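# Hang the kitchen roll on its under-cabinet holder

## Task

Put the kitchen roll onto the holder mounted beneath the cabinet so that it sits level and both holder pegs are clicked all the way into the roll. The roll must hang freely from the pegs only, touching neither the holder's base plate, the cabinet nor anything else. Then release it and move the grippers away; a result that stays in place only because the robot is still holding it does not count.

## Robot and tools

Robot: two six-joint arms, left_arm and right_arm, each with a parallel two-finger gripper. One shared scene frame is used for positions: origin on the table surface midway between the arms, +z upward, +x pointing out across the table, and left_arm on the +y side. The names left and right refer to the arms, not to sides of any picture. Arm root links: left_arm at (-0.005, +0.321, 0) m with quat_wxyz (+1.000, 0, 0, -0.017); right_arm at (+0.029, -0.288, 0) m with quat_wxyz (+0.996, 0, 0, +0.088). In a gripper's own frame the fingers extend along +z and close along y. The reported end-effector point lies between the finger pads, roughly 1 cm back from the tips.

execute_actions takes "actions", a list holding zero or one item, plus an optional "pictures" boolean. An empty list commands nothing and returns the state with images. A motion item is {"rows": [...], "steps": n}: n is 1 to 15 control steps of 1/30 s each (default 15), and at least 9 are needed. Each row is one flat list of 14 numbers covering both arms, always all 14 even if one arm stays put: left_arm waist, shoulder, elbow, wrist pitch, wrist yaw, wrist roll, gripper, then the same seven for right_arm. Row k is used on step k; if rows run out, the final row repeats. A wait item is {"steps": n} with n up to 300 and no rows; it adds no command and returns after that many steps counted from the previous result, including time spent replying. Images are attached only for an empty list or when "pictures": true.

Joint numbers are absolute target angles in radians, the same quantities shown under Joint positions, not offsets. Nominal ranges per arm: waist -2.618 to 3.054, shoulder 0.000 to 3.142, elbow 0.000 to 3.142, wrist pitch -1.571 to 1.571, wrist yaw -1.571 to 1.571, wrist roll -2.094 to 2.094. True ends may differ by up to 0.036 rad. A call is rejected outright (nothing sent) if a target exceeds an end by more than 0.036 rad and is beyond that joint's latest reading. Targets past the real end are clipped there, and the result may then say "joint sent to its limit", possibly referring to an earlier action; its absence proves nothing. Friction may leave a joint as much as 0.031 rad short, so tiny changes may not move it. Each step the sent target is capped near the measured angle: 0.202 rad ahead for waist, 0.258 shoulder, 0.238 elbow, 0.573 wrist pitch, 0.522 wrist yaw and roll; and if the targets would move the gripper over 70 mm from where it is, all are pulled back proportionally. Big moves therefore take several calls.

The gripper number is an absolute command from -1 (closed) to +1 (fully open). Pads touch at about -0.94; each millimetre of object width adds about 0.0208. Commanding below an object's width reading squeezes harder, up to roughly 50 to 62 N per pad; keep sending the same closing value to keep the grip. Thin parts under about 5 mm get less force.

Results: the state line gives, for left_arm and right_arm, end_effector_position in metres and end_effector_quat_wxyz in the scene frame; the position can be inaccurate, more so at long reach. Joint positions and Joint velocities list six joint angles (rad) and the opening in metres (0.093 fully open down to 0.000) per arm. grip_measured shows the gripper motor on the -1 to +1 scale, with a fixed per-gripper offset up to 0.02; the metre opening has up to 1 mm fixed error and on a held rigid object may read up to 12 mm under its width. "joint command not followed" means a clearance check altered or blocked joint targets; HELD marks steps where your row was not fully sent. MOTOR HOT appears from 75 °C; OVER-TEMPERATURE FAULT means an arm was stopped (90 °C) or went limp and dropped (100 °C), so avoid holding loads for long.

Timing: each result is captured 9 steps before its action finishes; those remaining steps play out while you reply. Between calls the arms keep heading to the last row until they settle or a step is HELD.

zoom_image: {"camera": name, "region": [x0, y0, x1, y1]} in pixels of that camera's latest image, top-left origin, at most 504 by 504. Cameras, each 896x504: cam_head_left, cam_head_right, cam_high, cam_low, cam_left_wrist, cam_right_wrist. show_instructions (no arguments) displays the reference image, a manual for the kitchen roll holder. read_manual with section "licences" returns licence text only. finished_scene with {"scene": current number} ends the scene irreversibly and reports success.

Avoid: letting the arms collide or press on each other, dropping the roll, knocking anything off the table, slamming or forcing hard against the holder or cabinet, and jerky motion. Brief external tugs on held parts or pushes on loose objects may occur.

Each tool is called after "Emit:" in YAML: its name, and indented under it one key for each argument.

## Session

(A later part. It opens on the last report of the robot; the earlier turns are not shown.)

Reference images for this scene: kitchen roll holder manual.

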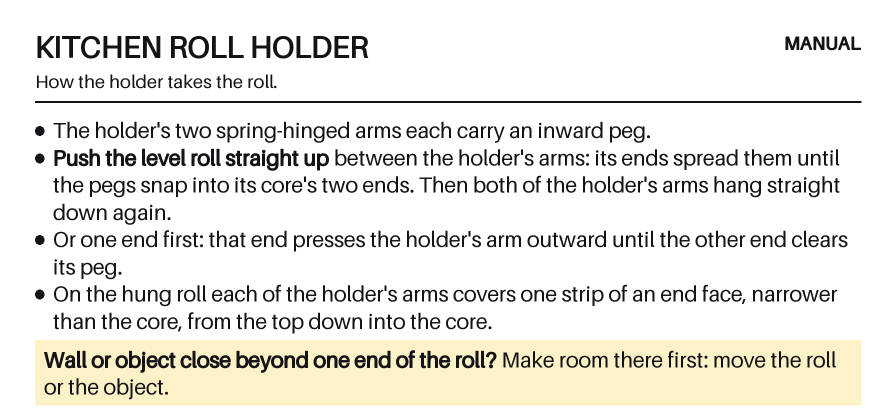

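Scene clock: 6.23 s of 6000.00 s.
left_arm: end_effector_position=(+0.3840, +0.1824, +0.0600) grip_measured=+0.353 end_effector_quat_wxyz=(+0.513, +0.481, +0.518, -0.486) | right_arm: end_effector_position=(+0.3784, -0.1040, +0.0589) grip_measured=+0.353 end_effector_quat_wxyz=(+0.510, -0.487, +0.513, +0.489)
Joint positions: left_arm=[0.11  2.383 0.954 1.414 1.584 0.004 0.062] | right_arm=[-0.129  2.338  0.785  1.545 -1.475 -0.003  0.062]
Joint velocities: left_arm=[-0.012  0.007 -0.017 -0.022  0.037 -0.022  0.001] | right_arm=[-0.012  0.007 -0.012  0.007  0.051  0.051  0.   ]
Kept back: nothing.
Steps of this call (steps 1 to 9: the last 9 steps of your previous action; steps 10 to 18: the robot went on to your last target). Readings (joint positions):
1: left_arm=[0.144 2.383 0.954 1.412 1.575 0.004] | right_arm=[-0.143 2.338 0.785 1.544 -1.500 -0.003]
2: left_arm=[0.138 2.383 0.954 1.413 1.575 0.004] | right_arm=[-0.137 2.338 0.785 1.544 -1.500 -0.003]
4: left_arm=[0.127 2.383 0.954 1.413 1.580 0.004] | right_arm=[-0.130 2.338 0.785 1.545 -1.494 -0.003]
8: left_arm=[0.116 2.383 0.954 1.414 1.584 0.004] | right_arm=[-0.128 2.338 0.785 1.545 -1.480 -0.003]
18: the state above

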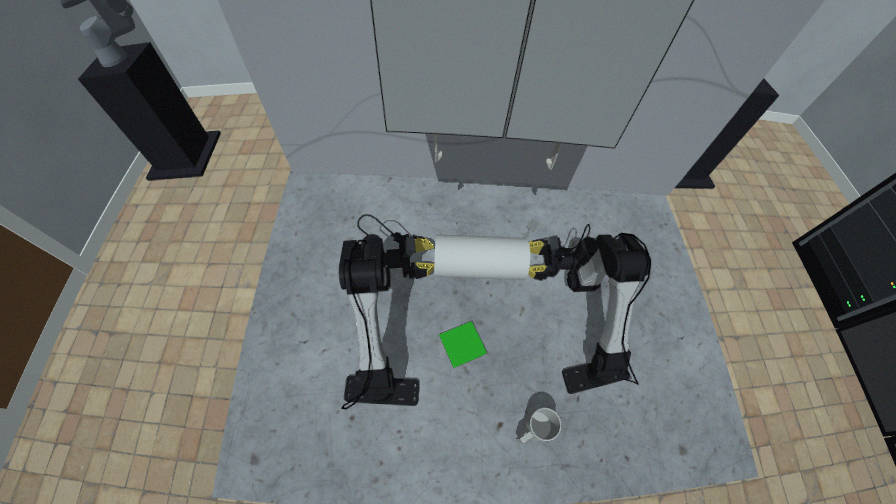

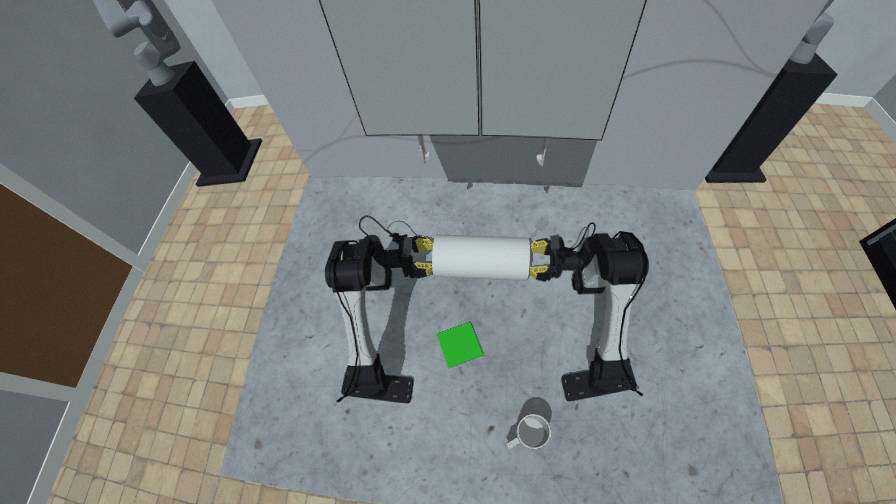

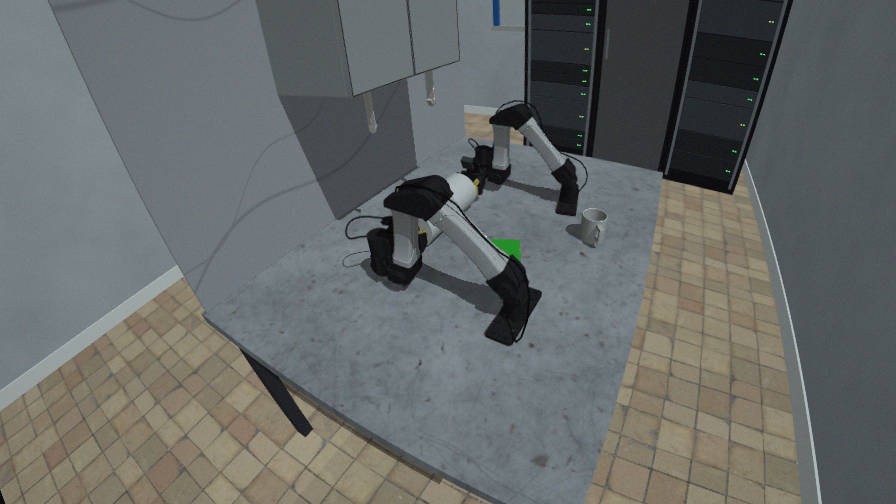

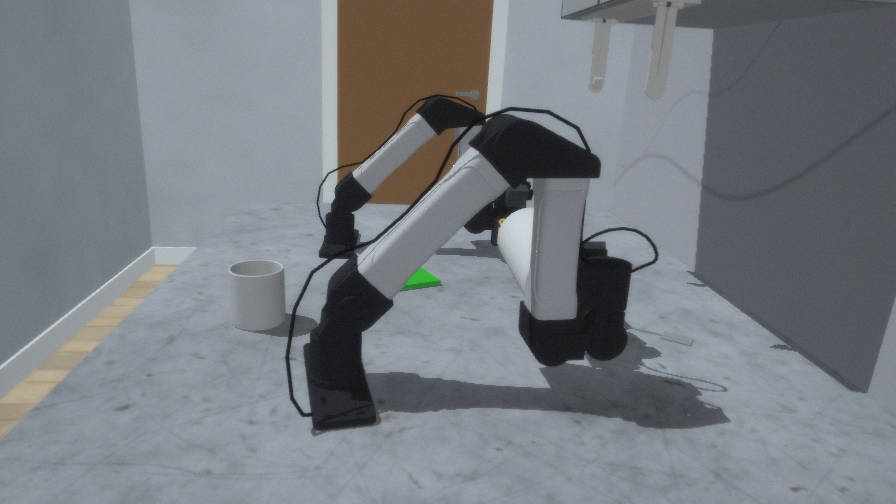

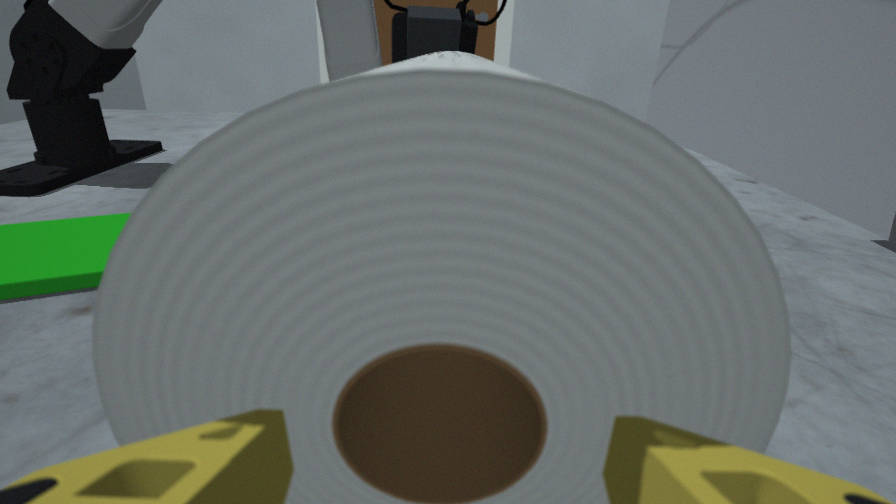

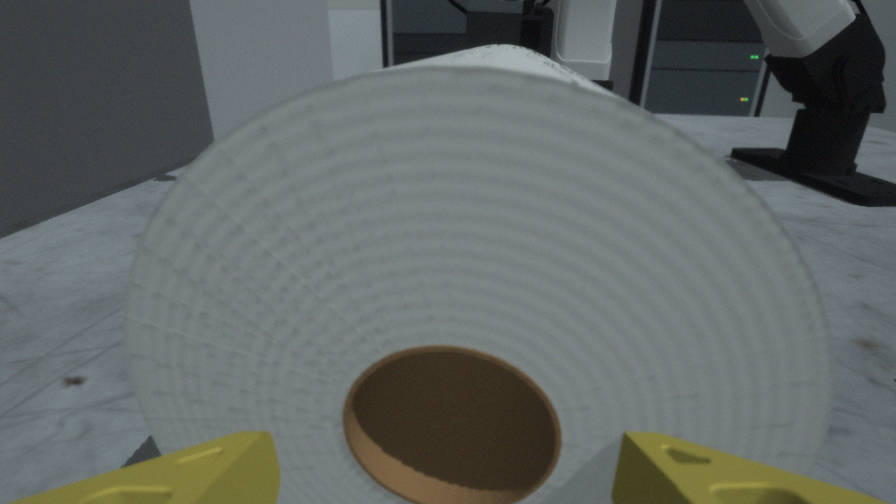

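Emit:
execute_actions:
  actions:
    - {"rows":[[0.038,2.358,1.0,1.379,1.58,0,0.35,-0.065,2.309,0.826,1.508,-1.495,0,0.35],[0.036,2.352,1.025,1.348,1.58,0,0.35,-0.065,2.299,0.848,1.477,-1.495,0,0.35],[0.034,2.345,1.05,1.318,1.58,0,0.35,-0.065,2.288,0.869,1.445,-1.495,0,0.35],[0.032,2.338,1.074,1.287,1.58,0,0.35,-0.065,2.277,0.89,1.414,-1.495,0,0.35],[0.03,2.332,1.099,1.256,1.58,0,0.35,-0.065,2.267,0.912,1.382,-1.5,0,0.35],[0.028,2.325,1.124,1.225,1.58,0,0.35,-0.065,2.256,0.933,1.351,-1.5,0,0.35],[0.026,2.318,1.149,1.194,1.58,0,0.35,-0.065,2.245,0.954,1.319,-1.5,0,0.35],[0.024,2.312,1.174,1.163,1.58,0,0.35,-0.065,2.235,0.976,1.288,-1.5,0,0.35],[0.022,2.305,1.198,1.133,1.58,0,0.35,-0.065,2.224,0.997,1.256,-1.5,0,0.35],[0.02,2.298,1.223,1.102,1.58,0,0.35,-0.07,2.213,1.018,1.225,-1.505,0,0.35],[0.018,2.292,1.248,1.071,1.58,0,0.35,-0.07,2.203,1.04,1.193,-1.505,0,0.35],[0.016,2.285,1.273,1.04,1.58,0,0.35,-0.07,2.192,1.061,1.162,-1.505,0,0.35],[0.014,2.278,1.298,1.009,1.58,0,0.35,-0.07,2.181,1.082,1.13,-1.505,0,0.35],[0.012,2.272,1.323,0.978,1.58,0,0.35,-0.07,2.171,1.104,1.099,-1.505,0,0.35],[0.01,2.265,1.348,0.948,1.58,0,0.35,-0.07,2.16,1.125,1.067,-1.51,0,0.35]]}

Emit:
execute_actions:
  actions:
    - {"rows":[[0.008,2.258,1.372,0.917,1.58,0,0.35,-0.07,2.149,1.146,1.036,-1.51,0,0.35],[0.006,2.252,1.397,0.886,1.58,0,0.35,-0.07,2.139,1.168,1.004,-1.51,0,0.35],[0.004,2.245,1.422,0.855,1.58,0,0.35,-0.07,2.128,1.189,0.973,-1.51,0,0.35],[0.002,2.238,1.447,0.824,1.58,0,0.35,-0.07,2.117,1.21,0.941,-1.51,0,0.35],[0,2.232,1.472,0.793,1.58,0,0.35,-0.075,2.107,1.232,0.91,-1.515,0,0.35],[-0.002,2.225,1.497,0.763,1.58,0,0.35,-0.075,2.096,1.253,0.878,-1.515,0,0.35],[-0.004,2.218,1.521,0.732,1.58,0,0.35,-0.075,2.085,1.274,0.847,-1.515,0,0.35],[-0.006,2.212,1.546,0.701,1.58,0,0.35,-0.075,2.075,1.296,0.815,-1.515,0,0.35],[-0.008,2.205,1.571,0.67,1.58,0,0.35,-0.075,2.064,1.317,0.784,-1.52,0,0.35],[-0.01,2.198,1.596,0.639,1.58,0,0.35,-0.075,2.053,1.338,0.752,-1.52,0,0.35],[-0.012,2.192,1.621,0.608,1.58,0,0.35,-0.075,2.043,1.36,0.721,-1.52,0,0.35],[-0.014,2.185,1.646,0.578,1.58,0,0.35,-0.075,2.032,1.381,0.689,-1.52,0,0.35],[-0.016,2.178,1.67,0.547,1.58,0,0.35,-0.075,2.021,1.402,0.658,-1.52,0,0.35],[-0.018,2.172,1.695,0.516,1.58,0,0.35,-0.075,2.011,1.424,0.626,-1.52,0,0.35],[-0.02,2.165,1.72,0.485,1.58,0,0.35,-0.075,2.0,1.445,0.595,-1.52,0,0.35]]}

Emit:
execute_actions:
  actions:
    - {"steps":28}
  pictures: true

Emit:
zoom_image:
  camera: "cam_head_left"
  region: [380,120,600,220]

Emit:
zoom_image:
  camera: "cam_head_right"
  region: [380,120,600,220]

Scene clock: 8.30 s of 6000.00 s.
left_arm: end_effector_position=(+0.4069, +0.1830, +0.0754) grip_measured=+0.353 end_effector_quat_wxyz=(+0.516, +0.486, +0.514, -0.483) | right_arm: end_effector_position=(+0.4006, -0.1030, +0.0756) grip_measured=+0.353 end_effector_quat_wxyz=(+0.515, -0.490, +0.509, +0.485)
Joint positions: left_arm=[0.107 2.371 1.054 1.318 1.584 0.004 0.062] | right_arm=[-0.129  2.305  0.871  1.442 -1.475 -0.002  0.062]
Joint velocities: left_arm=[-0.032 -0.208  0.725 -0.652 -0.051 -0.022 -0.   ] | right_arm=[ 0.012 -0.31   0.652 -0.667  0.007 -0.037  0.   ]
Steps of this call (steps 1 to 15: the robot went on to your last target; steps 16 to 56: nothing new was sent; steps 57 to 62: the first 6 steps of this action). Readings (joint positions):
57: left_arm=[0.110 2.383 0.957 1.411 1.584 0.004] | right_arm=[-0.129 2.337 0.787 1.541 -1.476 -0.003]
58: left_arm=[0.110 2.383 0.967 1.400 1.584 0.004] | right_arm=[-0.129 2.335 0.795 1.529 -1.476 -0.003]
60: left_arm=[0.109 2.381 1.005 1.364 1.584 0.004] | right_arm=[-0.129 2.325 0.827 1.490 -1.475 -0.002]
62: the state above

Scene clock: 8.80 s of 6000.00 s.
left_arm: end_effector_position=(+0.4725, +0.1778, +0.1794) grip_measured=+0.353 end_effector_quat_wxyz=(+0.525, +0.506, +0.494, -0.474) | right_arm: end_effector_position=(+0.4663, -0.1062, +0.1787) grip_measured=+0.353 end_effector_quat_wxyz=(+0.531, -0.501, +0.496, +0.470)
Joint positions: left_arm=[0.086 2.265 1.43  0.892 1.584 0.004 0.062] | right_arm=[-0.143  2.138  1.195  1.007 -1.483 -0.001  0.062]
Joint velocities: left_arm=[-0.051 -0.168  0.696 -0.916  0.007 -0.037  0.001] | right_arm=[-0.046 -0.286  0.608 -0.886  0.007  0.007  0.001]
Steps of this call (steps 1 to 9: the last 9 steps of your previous action; steps 10 to 15: the first 6 steps of this action). Readings (joint positions):
10: left_arm=[0.092 2.294 1.308 1.045 1.584 0.004] | right_arm=[-0.138 2.189 1.090 1.164 -1.479 -0.002]
11: left_arm=[0.091 2.288 1.333 1.015 1.584 0.004] | right_arm=[-0.140 2.179 1.111 1.133 -1.480 -0.002]
13: left_arm=[0.088 2.277 1.381 0.954 1.584 0.004] | right_arm=[-0.141 2.159 1.153 1.070 -1.481 -0.002]
15: the state above

Scene clock: 9.73 s of 6000.00 s.
left_arm: end_effector_position=(+0.4873, +0.1716, +0.2758) grip_measured=+0.353 end_effector_quat_wxyz=(+0.513, +0.500, +0.500, -0.487) | right_arm: end_effector_position=(+0.4821, -0.1108, +0.2738) grip_measured=+0.353 end_effector_quat_wxyz=(+0.522, -0.492, +0.506, +0.478)
Joint positions: left_arm=[0.071 2.171 1.702 0.491 1.584 0.004 0.062] | right_arm=[-0.155  2.004  1.434  0.599 -1.492 -0.001  0.062]
Joint velocities: left_arm=[-0.002  0.012  0.007 -0.022 -0.037  0.037  0.002] | right_arm=[-0.002 -0.017 -0.007 -0.037 -0.007 -0.051 -0.001]
Kept back: nothing.
Steps of this call (steps 1 to 9: the last 9 steps of your previous action; steps 10 to 28: the robot went on to your last target). Readings (joint positions):
1: left_arm=[0.084 2.259 1.455 0.861 1.584 0.004] | right_arm=[-0.144 2.128 1.216 0.976 -1.484 -0.001]
2: left_arm=[0.082 2.252 1.480 0.831 1.584 0.004] | right_arm=[-0.146 2.117 1.238 0.945 -1.485 -0.001]
4: left_arm=[0.079 2.239 1.529 0.769 1.584 0.004] | right_arm=[-0.148 2.096 1.280 0.882 -1.487 -0.001]
8: left_arm=[0.074 2.212 1.628 0.646 1.584 0.004] | right_arm=[-0.152 2.053 1.366 0.757 -1.490 -0.001]
28: the state above

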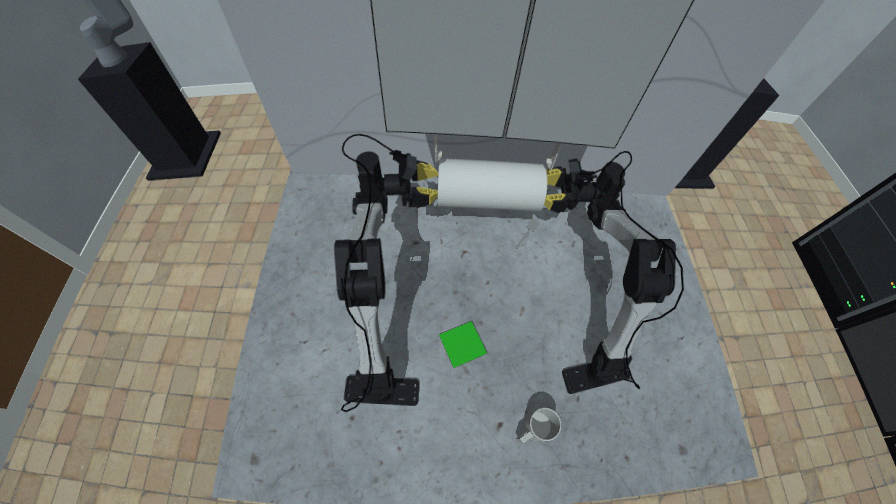

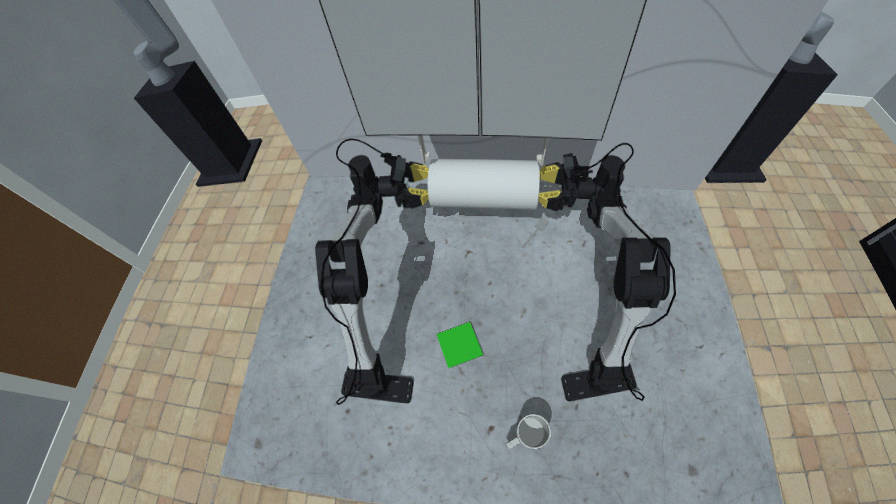

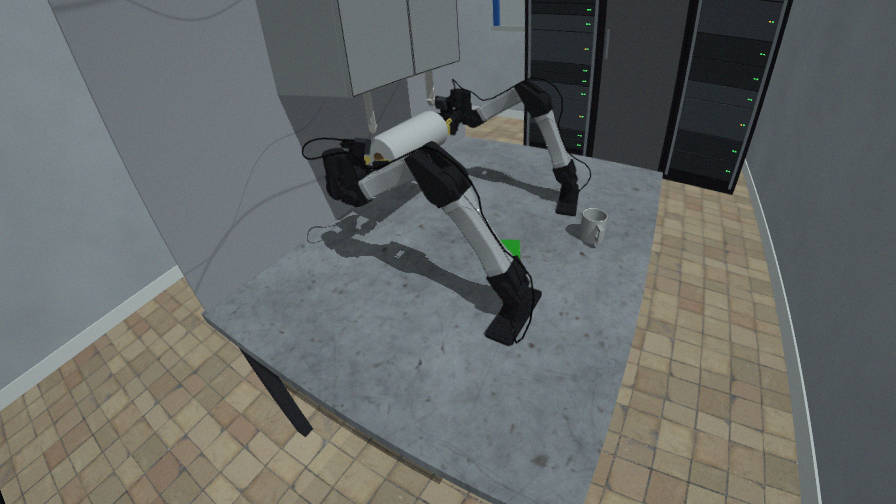

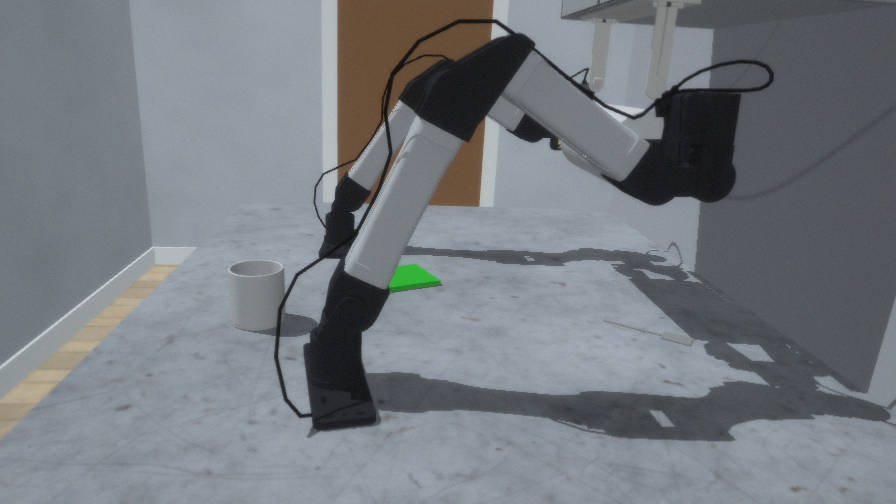

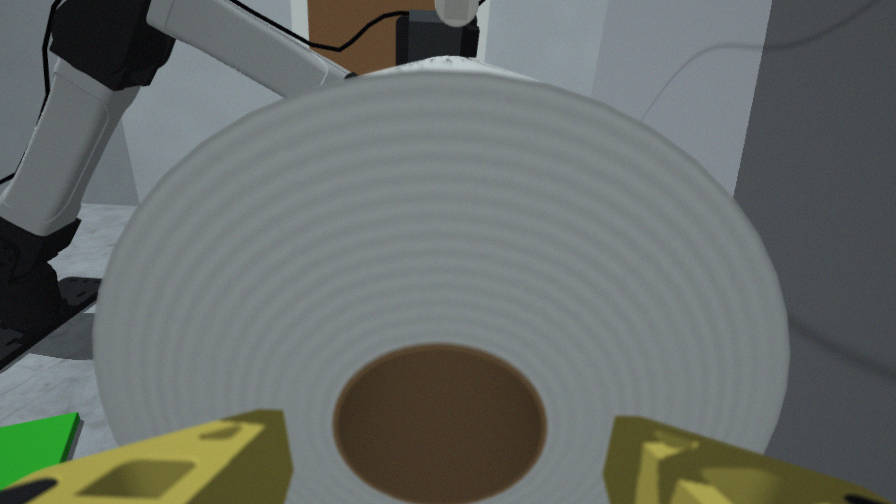

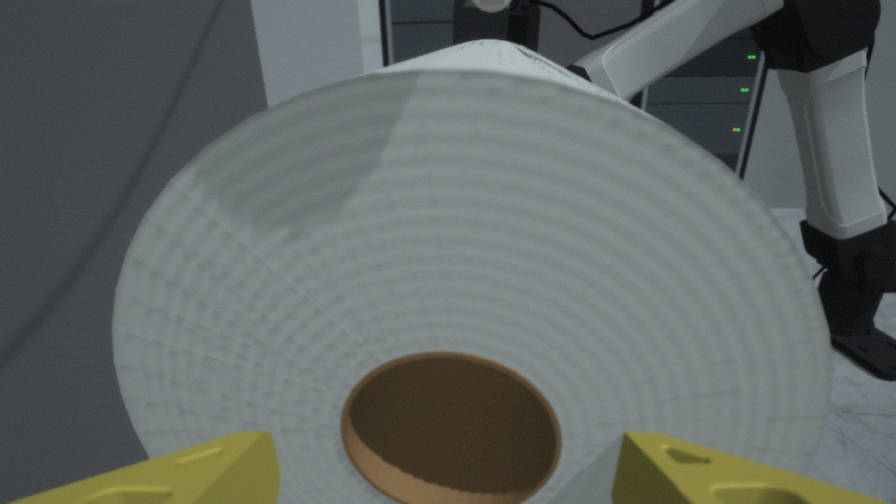

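Region (380, 120, 600, 220) of cam_head_left's 896x504 image, scaled by 2.291, with more detail than that image has; it fills the top 229 rows of this view, and the rest is white.

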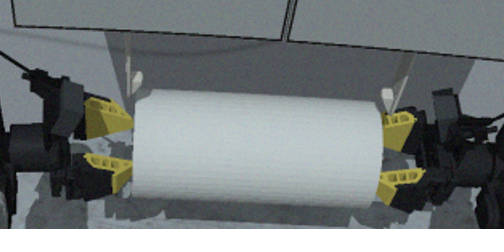

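Region (380, 120, 600, 220) of cam_head_right's 896x504 image, scaled by 2.291, with more detail than that image has; it fills the top 229 rows of this view, and the rest is white.

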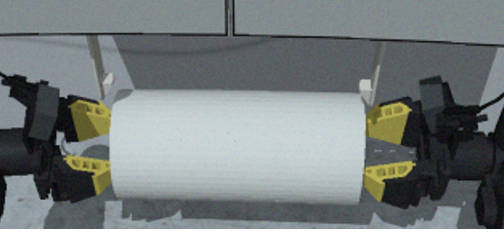

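Emit:
execute_actions:
  actions:
    - {"rows":[[-0.022,2.15,1.735,0.475,1.58,0,0.35,-0.078,1.98,1.462,0.585,-1.52,0,0.35],[-0.022,2.149,1.746,0.46,1.58,0,0.35,-0.078,1.976,1.47,0.57,-1.52,0,0.35],[-0.022,2.148,1.757,0.445,1.58,0,0.35,-0.078,1.972,1.477,0.555,-1.52,0,0.35],[-0.022,2.146,1.768,0.43,1.58,0,0.35,-0.078,1.968,1.485,0.54,-1.52,0,0.35],[-0.022,2.145,1.779,0.415,1.58,0,0.35,-0.078,1.964,1.492,0.525,-1.52,0,0.35],[-0.022,2.143,1.79,0.4,1.58,0,0.35,-0.078,1.96,1.5,0.51,-1.52,0,0.35],[-0.022,2.142,1.801,0.39,1.58,0,0.35,-0.078,1.955,1.507,0.495,-1.52,0,0.35],[-0.022,2.14,1.812,0.375,1.58,0,0.35,-0.078,1.95,1.515,0.48,-1.52,0,0.35],[-0.022,2.139,1.823,0.36,1.58,0,0.35,-0.078,1.946,1.522,0.47,-1.52,0,0.35],[-0.022,2.138,1.835,0.35,1.58,0,0.35,-0.078,1.942,1.53,0.46,-1.52,0,0.35]]}

Emit:
execute_actions:
  actions:
    - {"steps":18}
  pictures: true

Scene clock: 11.00 s of 6000.00 s.
left_arm: end_effector_position=(+0.4892, +0.1711, +0.2850) grip_measured=+0.353 end_effector_quat_wxyz=(+0.511, +0.499, +0.501, -0.489) | right_arm: end_effector_position=(+0.4835, -0.1113, +0.2799) grip_measured=+0.353 end_effector_quat_wxyz=(+0.517, -0.488, +0.511, +0.482)
Joint positions: left_arm=[0.07  2.171 1.741 0.445 1.584 0.004 0.062] | right_arm=[-0.156  2.     1.459  0.552 -1.493 -0.001  0.062]
Joint velocities: left_arm=[-0.012  0.007  0.349 -0.212 -0.066 -0.051  0.001] | right_arm=[-0.027 -0.125  0.183 -0.344  0.007 -0.037 -0.   ]
Steps of this call (steps 1 to 30: the robot went on to your last target; steps 31 to 32: nothing new was sent; steps 33 to 38: the first 6 steps of this action). Readings (joint positions):
33: left_arm=[0.071 2.171 1.702 0.488 1.584 0.004] | right_arm=[-0.155 2.004 1.434 0.596 -1.492 -0.001]
34: left_arm=[0.071 2.171 1.705 0.483 1.584 0.004] | right_arm=[-0.155 2.004 1.436 0.591 -1.492 -0.001]
36: left_arm=[0.071 2.171 1.718 0.465 1.584 0.004] | right_arm=[-0.155 2.004 1.445 0.574 -1.493 -0.001]
38: the state above

Scene clock: 11.60 s of 6000.00 s.
left_arm: end_effector_position=(+0.4891, +0.1703, +0.3067) grip_measured=+0.353 end_effector_quat_wxyz=(+0.508, +0.497, +0.503, -0.491) | right_arm: end_effector_position=(+0.4811, -0.1122, +0.3018) grip_measured=+0.353 end_effector_quat_wxyz=(+0.516, -0.484, +0.515, +0.484)
Joint positions: left_arm=[0.069 2.158 1.81  0.355 1.584 0.004 0.062] | right_arm=[-0.158  1.966  1.504  0.462 -1.49  -0.001  0.062]
Joint velocities: left_arm=[-0.017 -0.012 -0.017 -0.022  0.037 -0.022  0.   ] | right_arm=[ 0.007 -0.002  0.007 -0.066  0.007 -0.022  0.001]
Kept back: nothing.
Steps of this call (steps 1 to 9: the last 9 steps of your previous action; steps 10 to 18: the robot went on to your last target). Readings (joint positions):
1: left_arm=[0.070 2.171 1.754 0.435 1.584 0.004] | right_arm=[-0.157 1.995 1.466 0.539 -1.493 -0.001]
2: left_arm=[0.070 2.171 1.766 0.424 1.584 0.004] | right_arm=[-0.157 1.990 1.473 0.527 -1.493 -0.001]
4: left_arm=[0.069 2.167 1.789 0.401 1.584 0.004] | right_arm=[-0.158 1.979 1.490 0.504 -1.492 -0.001]
8: left_arm=[0.069 2.159 1.809 0.377 1.584 0.004] | right_arm=[-0.158 1.966 1.504 0.476 -1.490 -0.001]
18: the state above

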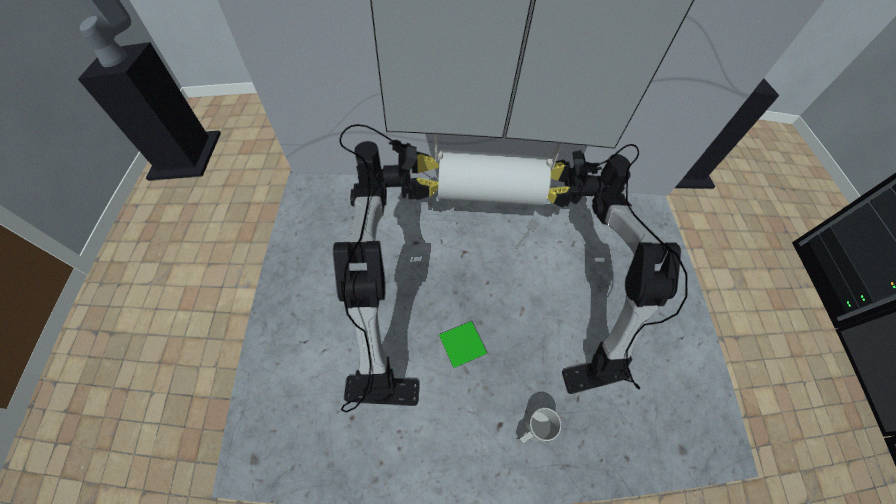

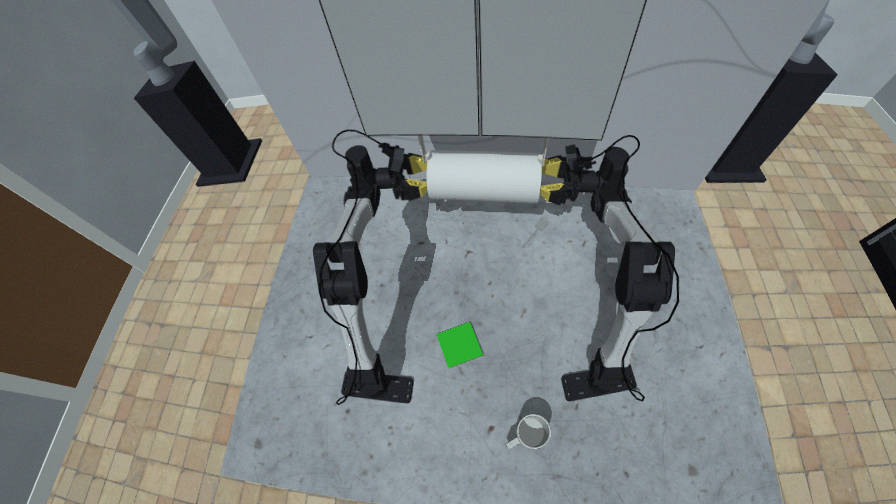

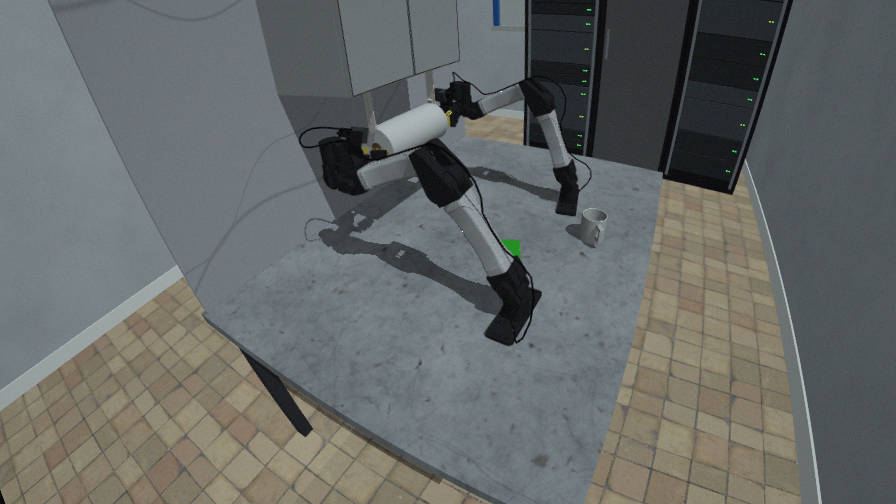

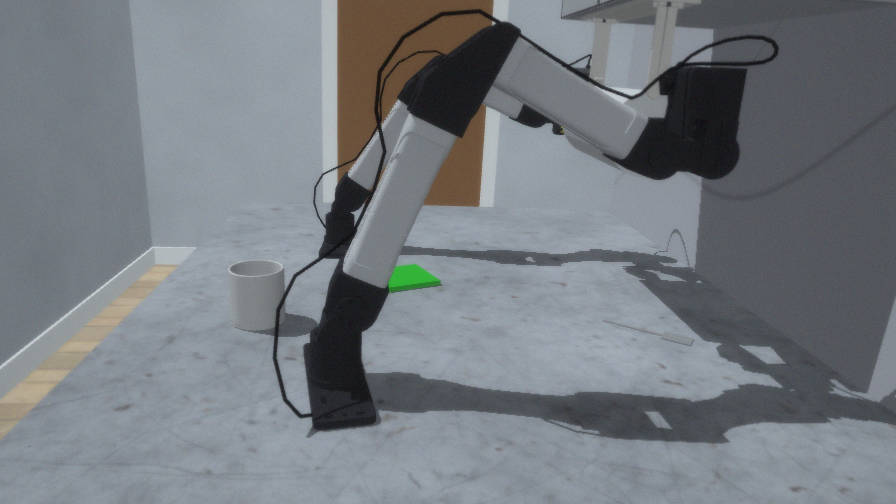

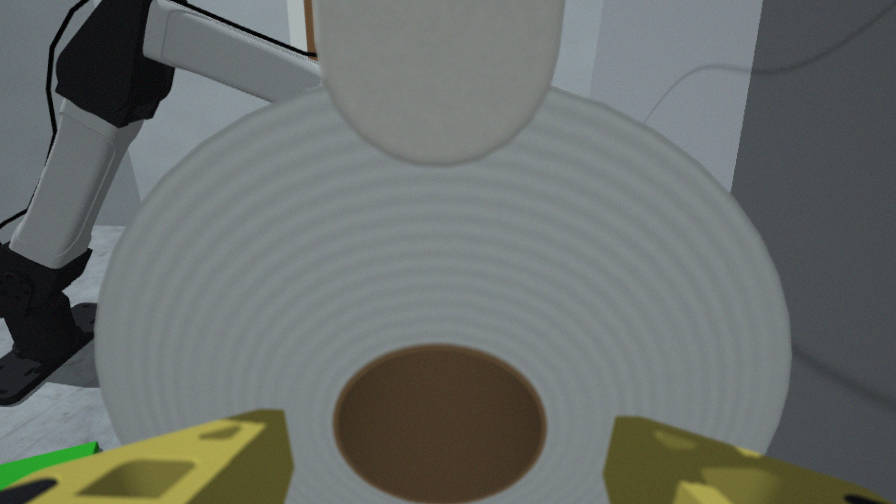

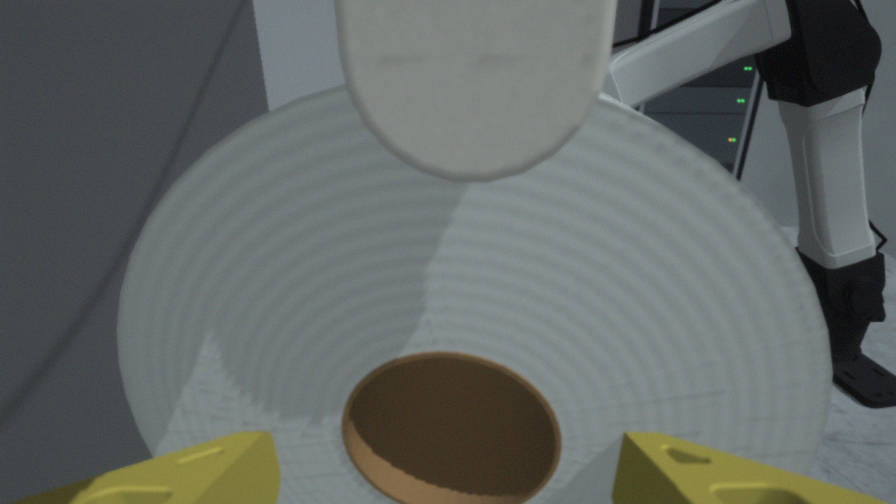

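Emit:
execute_actions:
  actions:
    - {"rows":[[-0.022,2.145,1.845,0.35,1.58,0,0.35,-0.075,1.94,1.54,0.46,-1.52,0,0.35],[-0.022,2.145,1.856,0.34,1.58,0,0.35,-0.075,1.938,1.55,0.455,-1.52,0,0.35],[-0.022,2.145,1.867,0.33,1.58,0,0.35,-0.075,1.936,1.56,0.445,-1.52,0,0.35],[-0.022,2.145,1.878,0.32,1.58,0,0.35,-0.075,1.934,1.57,0.435,-1.52,0,0.35],[-0.022,2.145,1.889,0.31,1.58,0,0.35,-0.075,1.932,1.58,0.425,-1.52,0,0.35],[-0.022,2.145,1.9,0.3,1.58,0,0.35,-0.075,1.93,1.59,0.415,-1.52,0,0.35],[-0.022,2.145,1.911,0.29,1.58,0,0.35,-0.075,1.928,1.6,0.405,-1.52,0,0.35],[-0.022,2.145,1.922,0.28,1.58,0,0.35,-0.075,1.926,1.61,0.395,-1.52,0,0.35],[-0.022,2.145,1.933,0.268,1.58,0,0.35,-0.075,1.925,1.62,0.385,-1.52,0,0.35],[-0.022,2.145,1.944,0.256,1.58,0,0.35,-0.075,1.925,1.63,0.373,-1.52,0,0.35],[-0.022,2.145,1.955,0.244,1.58,0,0.35,-0.075,1.925,1.64,0.361,-1.52,0,0.35],[-0.022,2.145,1.966,0.232,1.58,0,0.35,-0.075,1.925,1.65,0.349,-1.52,0,0.35],[-0.022,2.145,1.978,0.22,1.58,0,0.35,-0.075,1.925,1.66,0.337,-1.52,0,0.35],[-0.022,2.145,1.99,0.208,1.58,0,0.35,-0.075,1.925,1.67,0.325,-1.52,0,0.35],[-0.022,2.145,2.002,0.196,1.58,0,0.35,-0.075,1.925,1.68,0.313,-1.52,0,0.35]]}

Emit:
execute_actions:
  actions:
    - {"rows":[[-0.022,2.145,2.014,0.183,1.58,0,0.35,-0.075,1.925,1.69,0.3,-1.52,0,0.35],[-0.022,2.145,2.026,0.17,1.58,0,0.35,-0.075,1.925,1.7,0.288,-1.52,0,0.35],[-0.022,2.145,2.038,0.157,1.58,0,0.35,-0.075,1.925,1.71,0.276,-1.52,0,0.35],[-0.022,2.145,2.05,0.144,1.58,0,0.35,-0.075,1.925,1.72,0.264,-1.52,0,0.35],[-0.022,2.145,2.062,0.131,1.58,0,0.35,-0.075,1.925,1.73,0.252,-1.52,0,0.35],[-0.022,2.145,2.074,0.118,1.58,0,0.35,-0.075,1.925,1.74,0.24,-1.52,0,0.35],[-0.022,2.145,2.088,0.105,1.58,0,0.35,-0.075,1.925,1.75,0.228,-1.52,0,0.35],[-0.022,2.145,2.102,0.092,1.58,0,0.35,-0.075,1.925,1.762,0.216,-1.52,0,0.35]],"steps":12}

Emit:
execute_actions:
  actions:
    - {"steps":20}
  pictures: true

Scene clock: 13.43 s of 6000.00 s.
left_arm: end_effector_position=(+0.4900, +0.1703, +0.3172) grip_measured=+0.353 end_effector_quat_wxyz=(+0.511, +0.500, +0.500, -0.489) | right_arm: end_effector_position=(+0.4825, -0.1122, +0.3085) grip_measured=+0.353 end_effector_quat_wxyz=(+0.514, -0.483, +0.517, +0.486)
Joint positions: left_arm=[0.069 2.158 1.848 0.325 1.584 0.004 0.062] | right_arm=[-0.158  1.966  1.534  0.425 -1.491 -0.001  0.062]
Joint velocities: left_arm=[-0.022  0.007  0.31  -0.154  0.007 -0.037 -0.   ] | right_arm=[-0.017 -0.007  0.212 -0.256 -0.007 -0.007 -0.   ]
Steps of this call (steps 1 to 15: the robot went on to your last target; steps 16 to 49: nothing new was sent; steps 50 to 55: the first 6 steps of this action). Readings (joint positions):
50: left_arm=[0.069 2.158 1.810 0.353 1.584 0.004] | right_arm=[-0.158 1.966 1.504 0.461 -1.490 -0.001]
51: left_arm=[0.069 2.158 1.813 0.350 1.584 0.004] | right_arm=[-0.158 1.966 1.507 0.459 -1.491 -0.001]
53: left_arm=[0.069 2.158 1.826 0.338 1.584 0.004] | right_arm=[-0.158 1.966 1.519 0.445 -1.491 -0.001]
55: the state above

Scene clock: 13.83 s of 6000.00 s.
left_arm: end_effector_position=(+0.4899, +0.1703, +0.3542) grip_measured=+0.353 end_effector_quat_wxyz=(+0.516, +0.506, +0.495, -0.483) | right_arm: end_effector_position=(+0.4847, -0.1121, +0.3455) grip_measured=+0.353 end_effector_quat_wxyz=(+0.519, -0.488, +0.511, +0.481)
Joint positions: left_arm=[0.069 2.158 1.989 0.208 1.584 0.005 0.062] | right_arm=[-0.158  1.958  1.663  0.307 -1.492 -0.001  0.062]
Joint velocities: left_arm=[ 0.002 -0.002  0.339 -0.3    0.037 -0.051  0.001] | right_arm=[-0.002 -0.051  0.291 -0.271  0.007 -0.095  0.   ]
Steps of this call (steps 1 to 9: the last 9 steps of your previous action; steps 10 to 12: the first 3 steps of this action). Readings (joint positions):
10: left_arm=[0.069 2.158 1.966 0.232 1.584 0.005] | right_arm=[-0.158 1.962 1.641 0.326 -1.492 -0.001]
11: left_arm=[0.069 2.158 1.977 0.220 1.584 0.005] | right_arm=[-0.158 1.960 1.652 0.317 -1.492 -0.001]
12: the state above

Scene clock: 14.50 s of 6000.00 s.
left_arm: end_effector_position=(+0.4873, +0.1703, +0.3753) grip_measured=+0.353 end_effector_quat_wxyz=(+0.511, +0.500, +0.500, -0.489) | right_arm: end_effector_position=(+0.4826, -0.1121, +0.3667) grip_measured=+0.353 end_effector_quat_wxyz=(+0.517, -0.488, +0.512, +0.482)
Joint positions: left_arm=[0.069 2.158 2.079 0.096 1.584 0.005 0.062] | right_arm=[-0.158  1.949  1.737  0.223 -1.494 -0.     0.062]
Joint velocities: left_arm=[-0.002 -0.022 -0.022 -0.066 -0.095 -0.022 -0.001] | right_arm=[-0.007  0.022 -0.017 -0.037  0.095 -0.037  0.   ]
Kept back: nothing.
Steps of this call (steps 1 to 9: the last 9 steps of your previous action; steps 10 to 20: the robot went on to your last target). Readings (joint positions):
1: left_arm=[0.069 2.158 2.001 0.196 1.584 0.005] | right_arm=[-0.158 1.956 1.674 0.298 -1.492 -0.001]
2: left_arm=[0.069 2.158 2.013 0.183 1.584 0.005] | right_arm=[-0.158 1.955 1.685 0.288 -1.492 -0.001]
4: left_arm=[0.069 2.158 2.036 0.158 1.584 0.005] | right_arm=[-0.158 1.955 1.704 0.265 -1.492 -0.001]
8: left_arm=[0.069 2.158 2.077 0.126 1.584 0.005] | right_arm=[-0.158 1.952 1.733 0.236 -1.495 -0.001]
20: the state above

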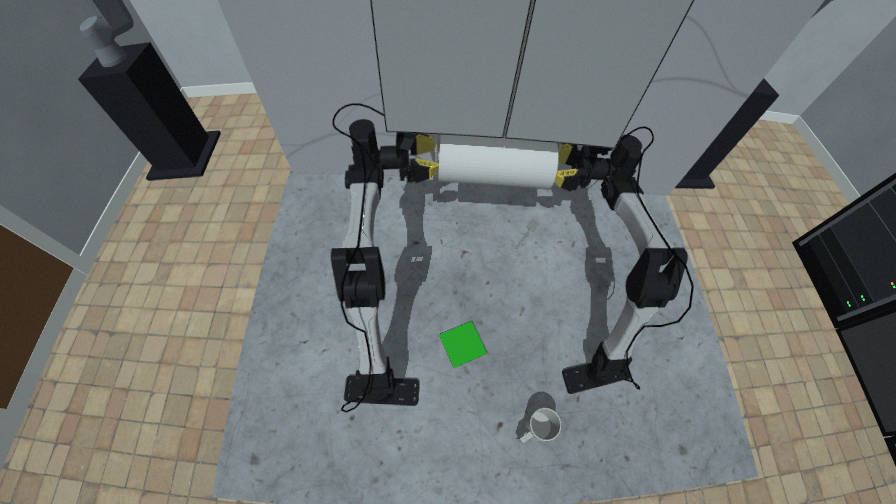

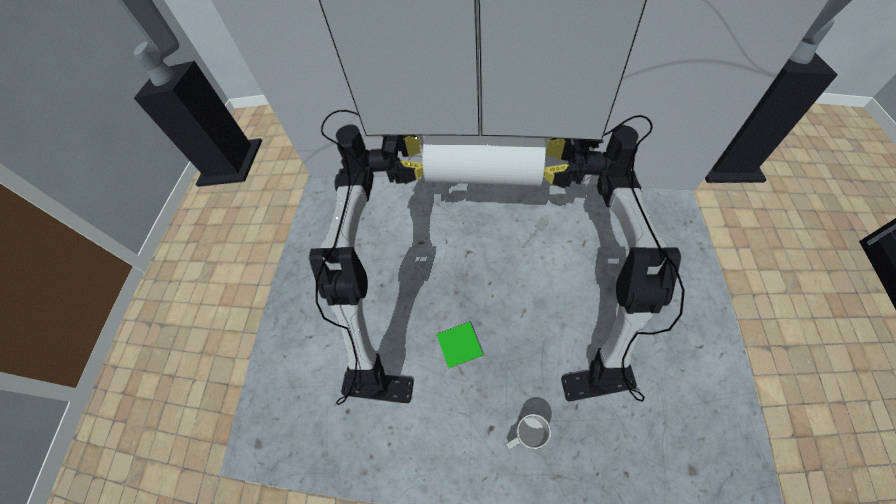

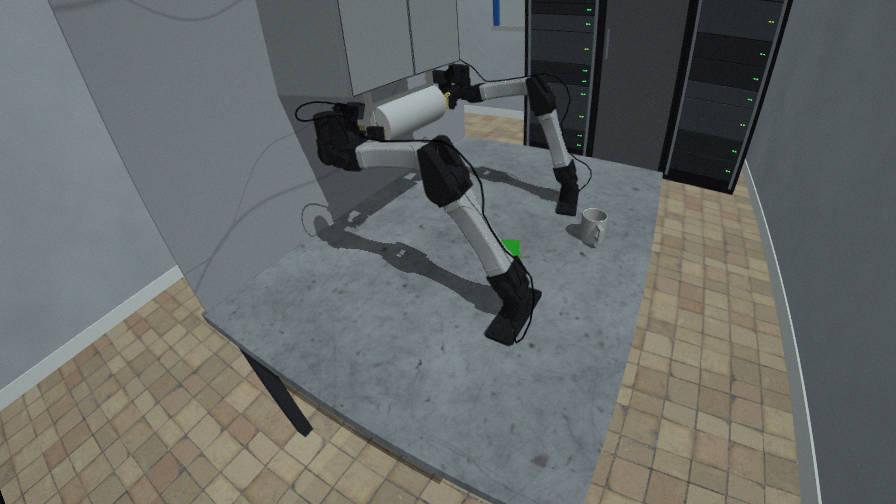

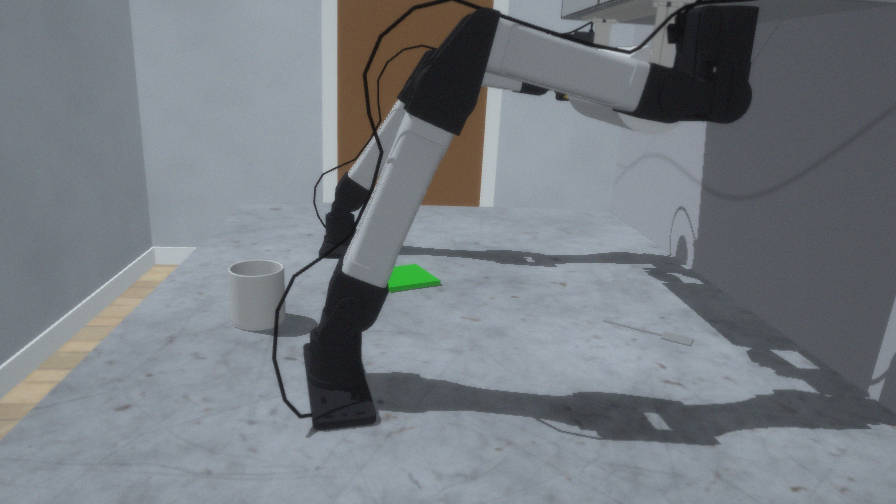

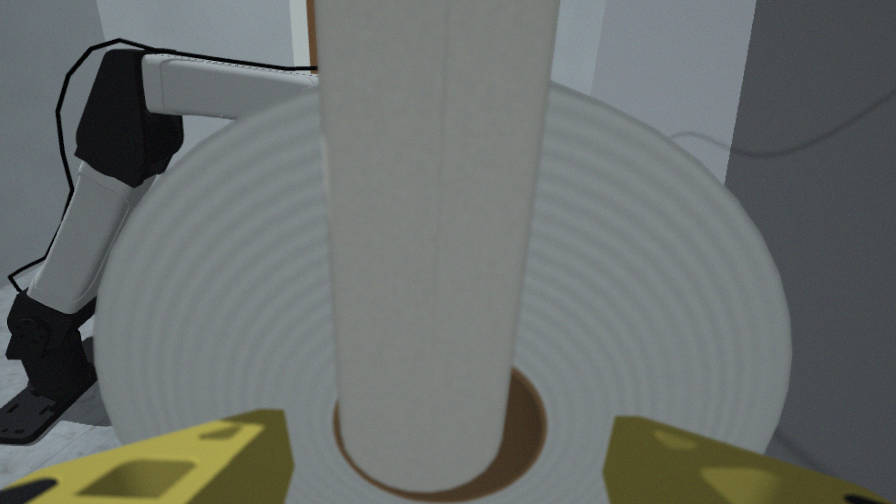

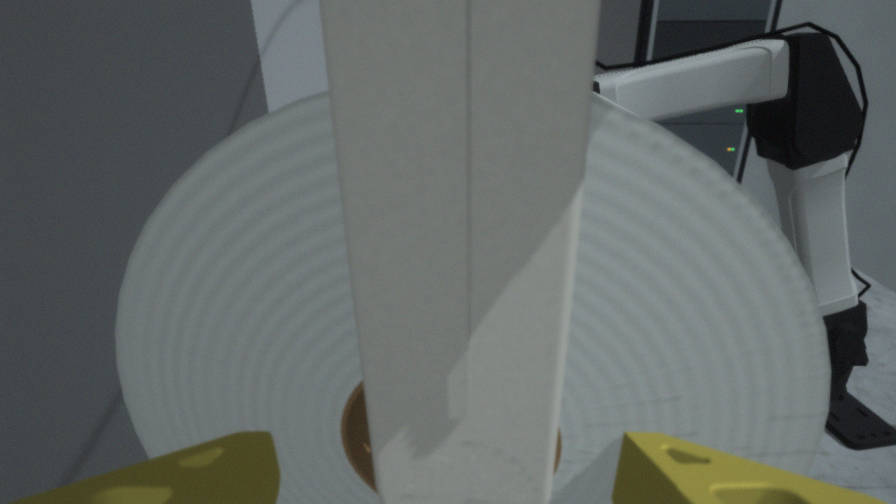

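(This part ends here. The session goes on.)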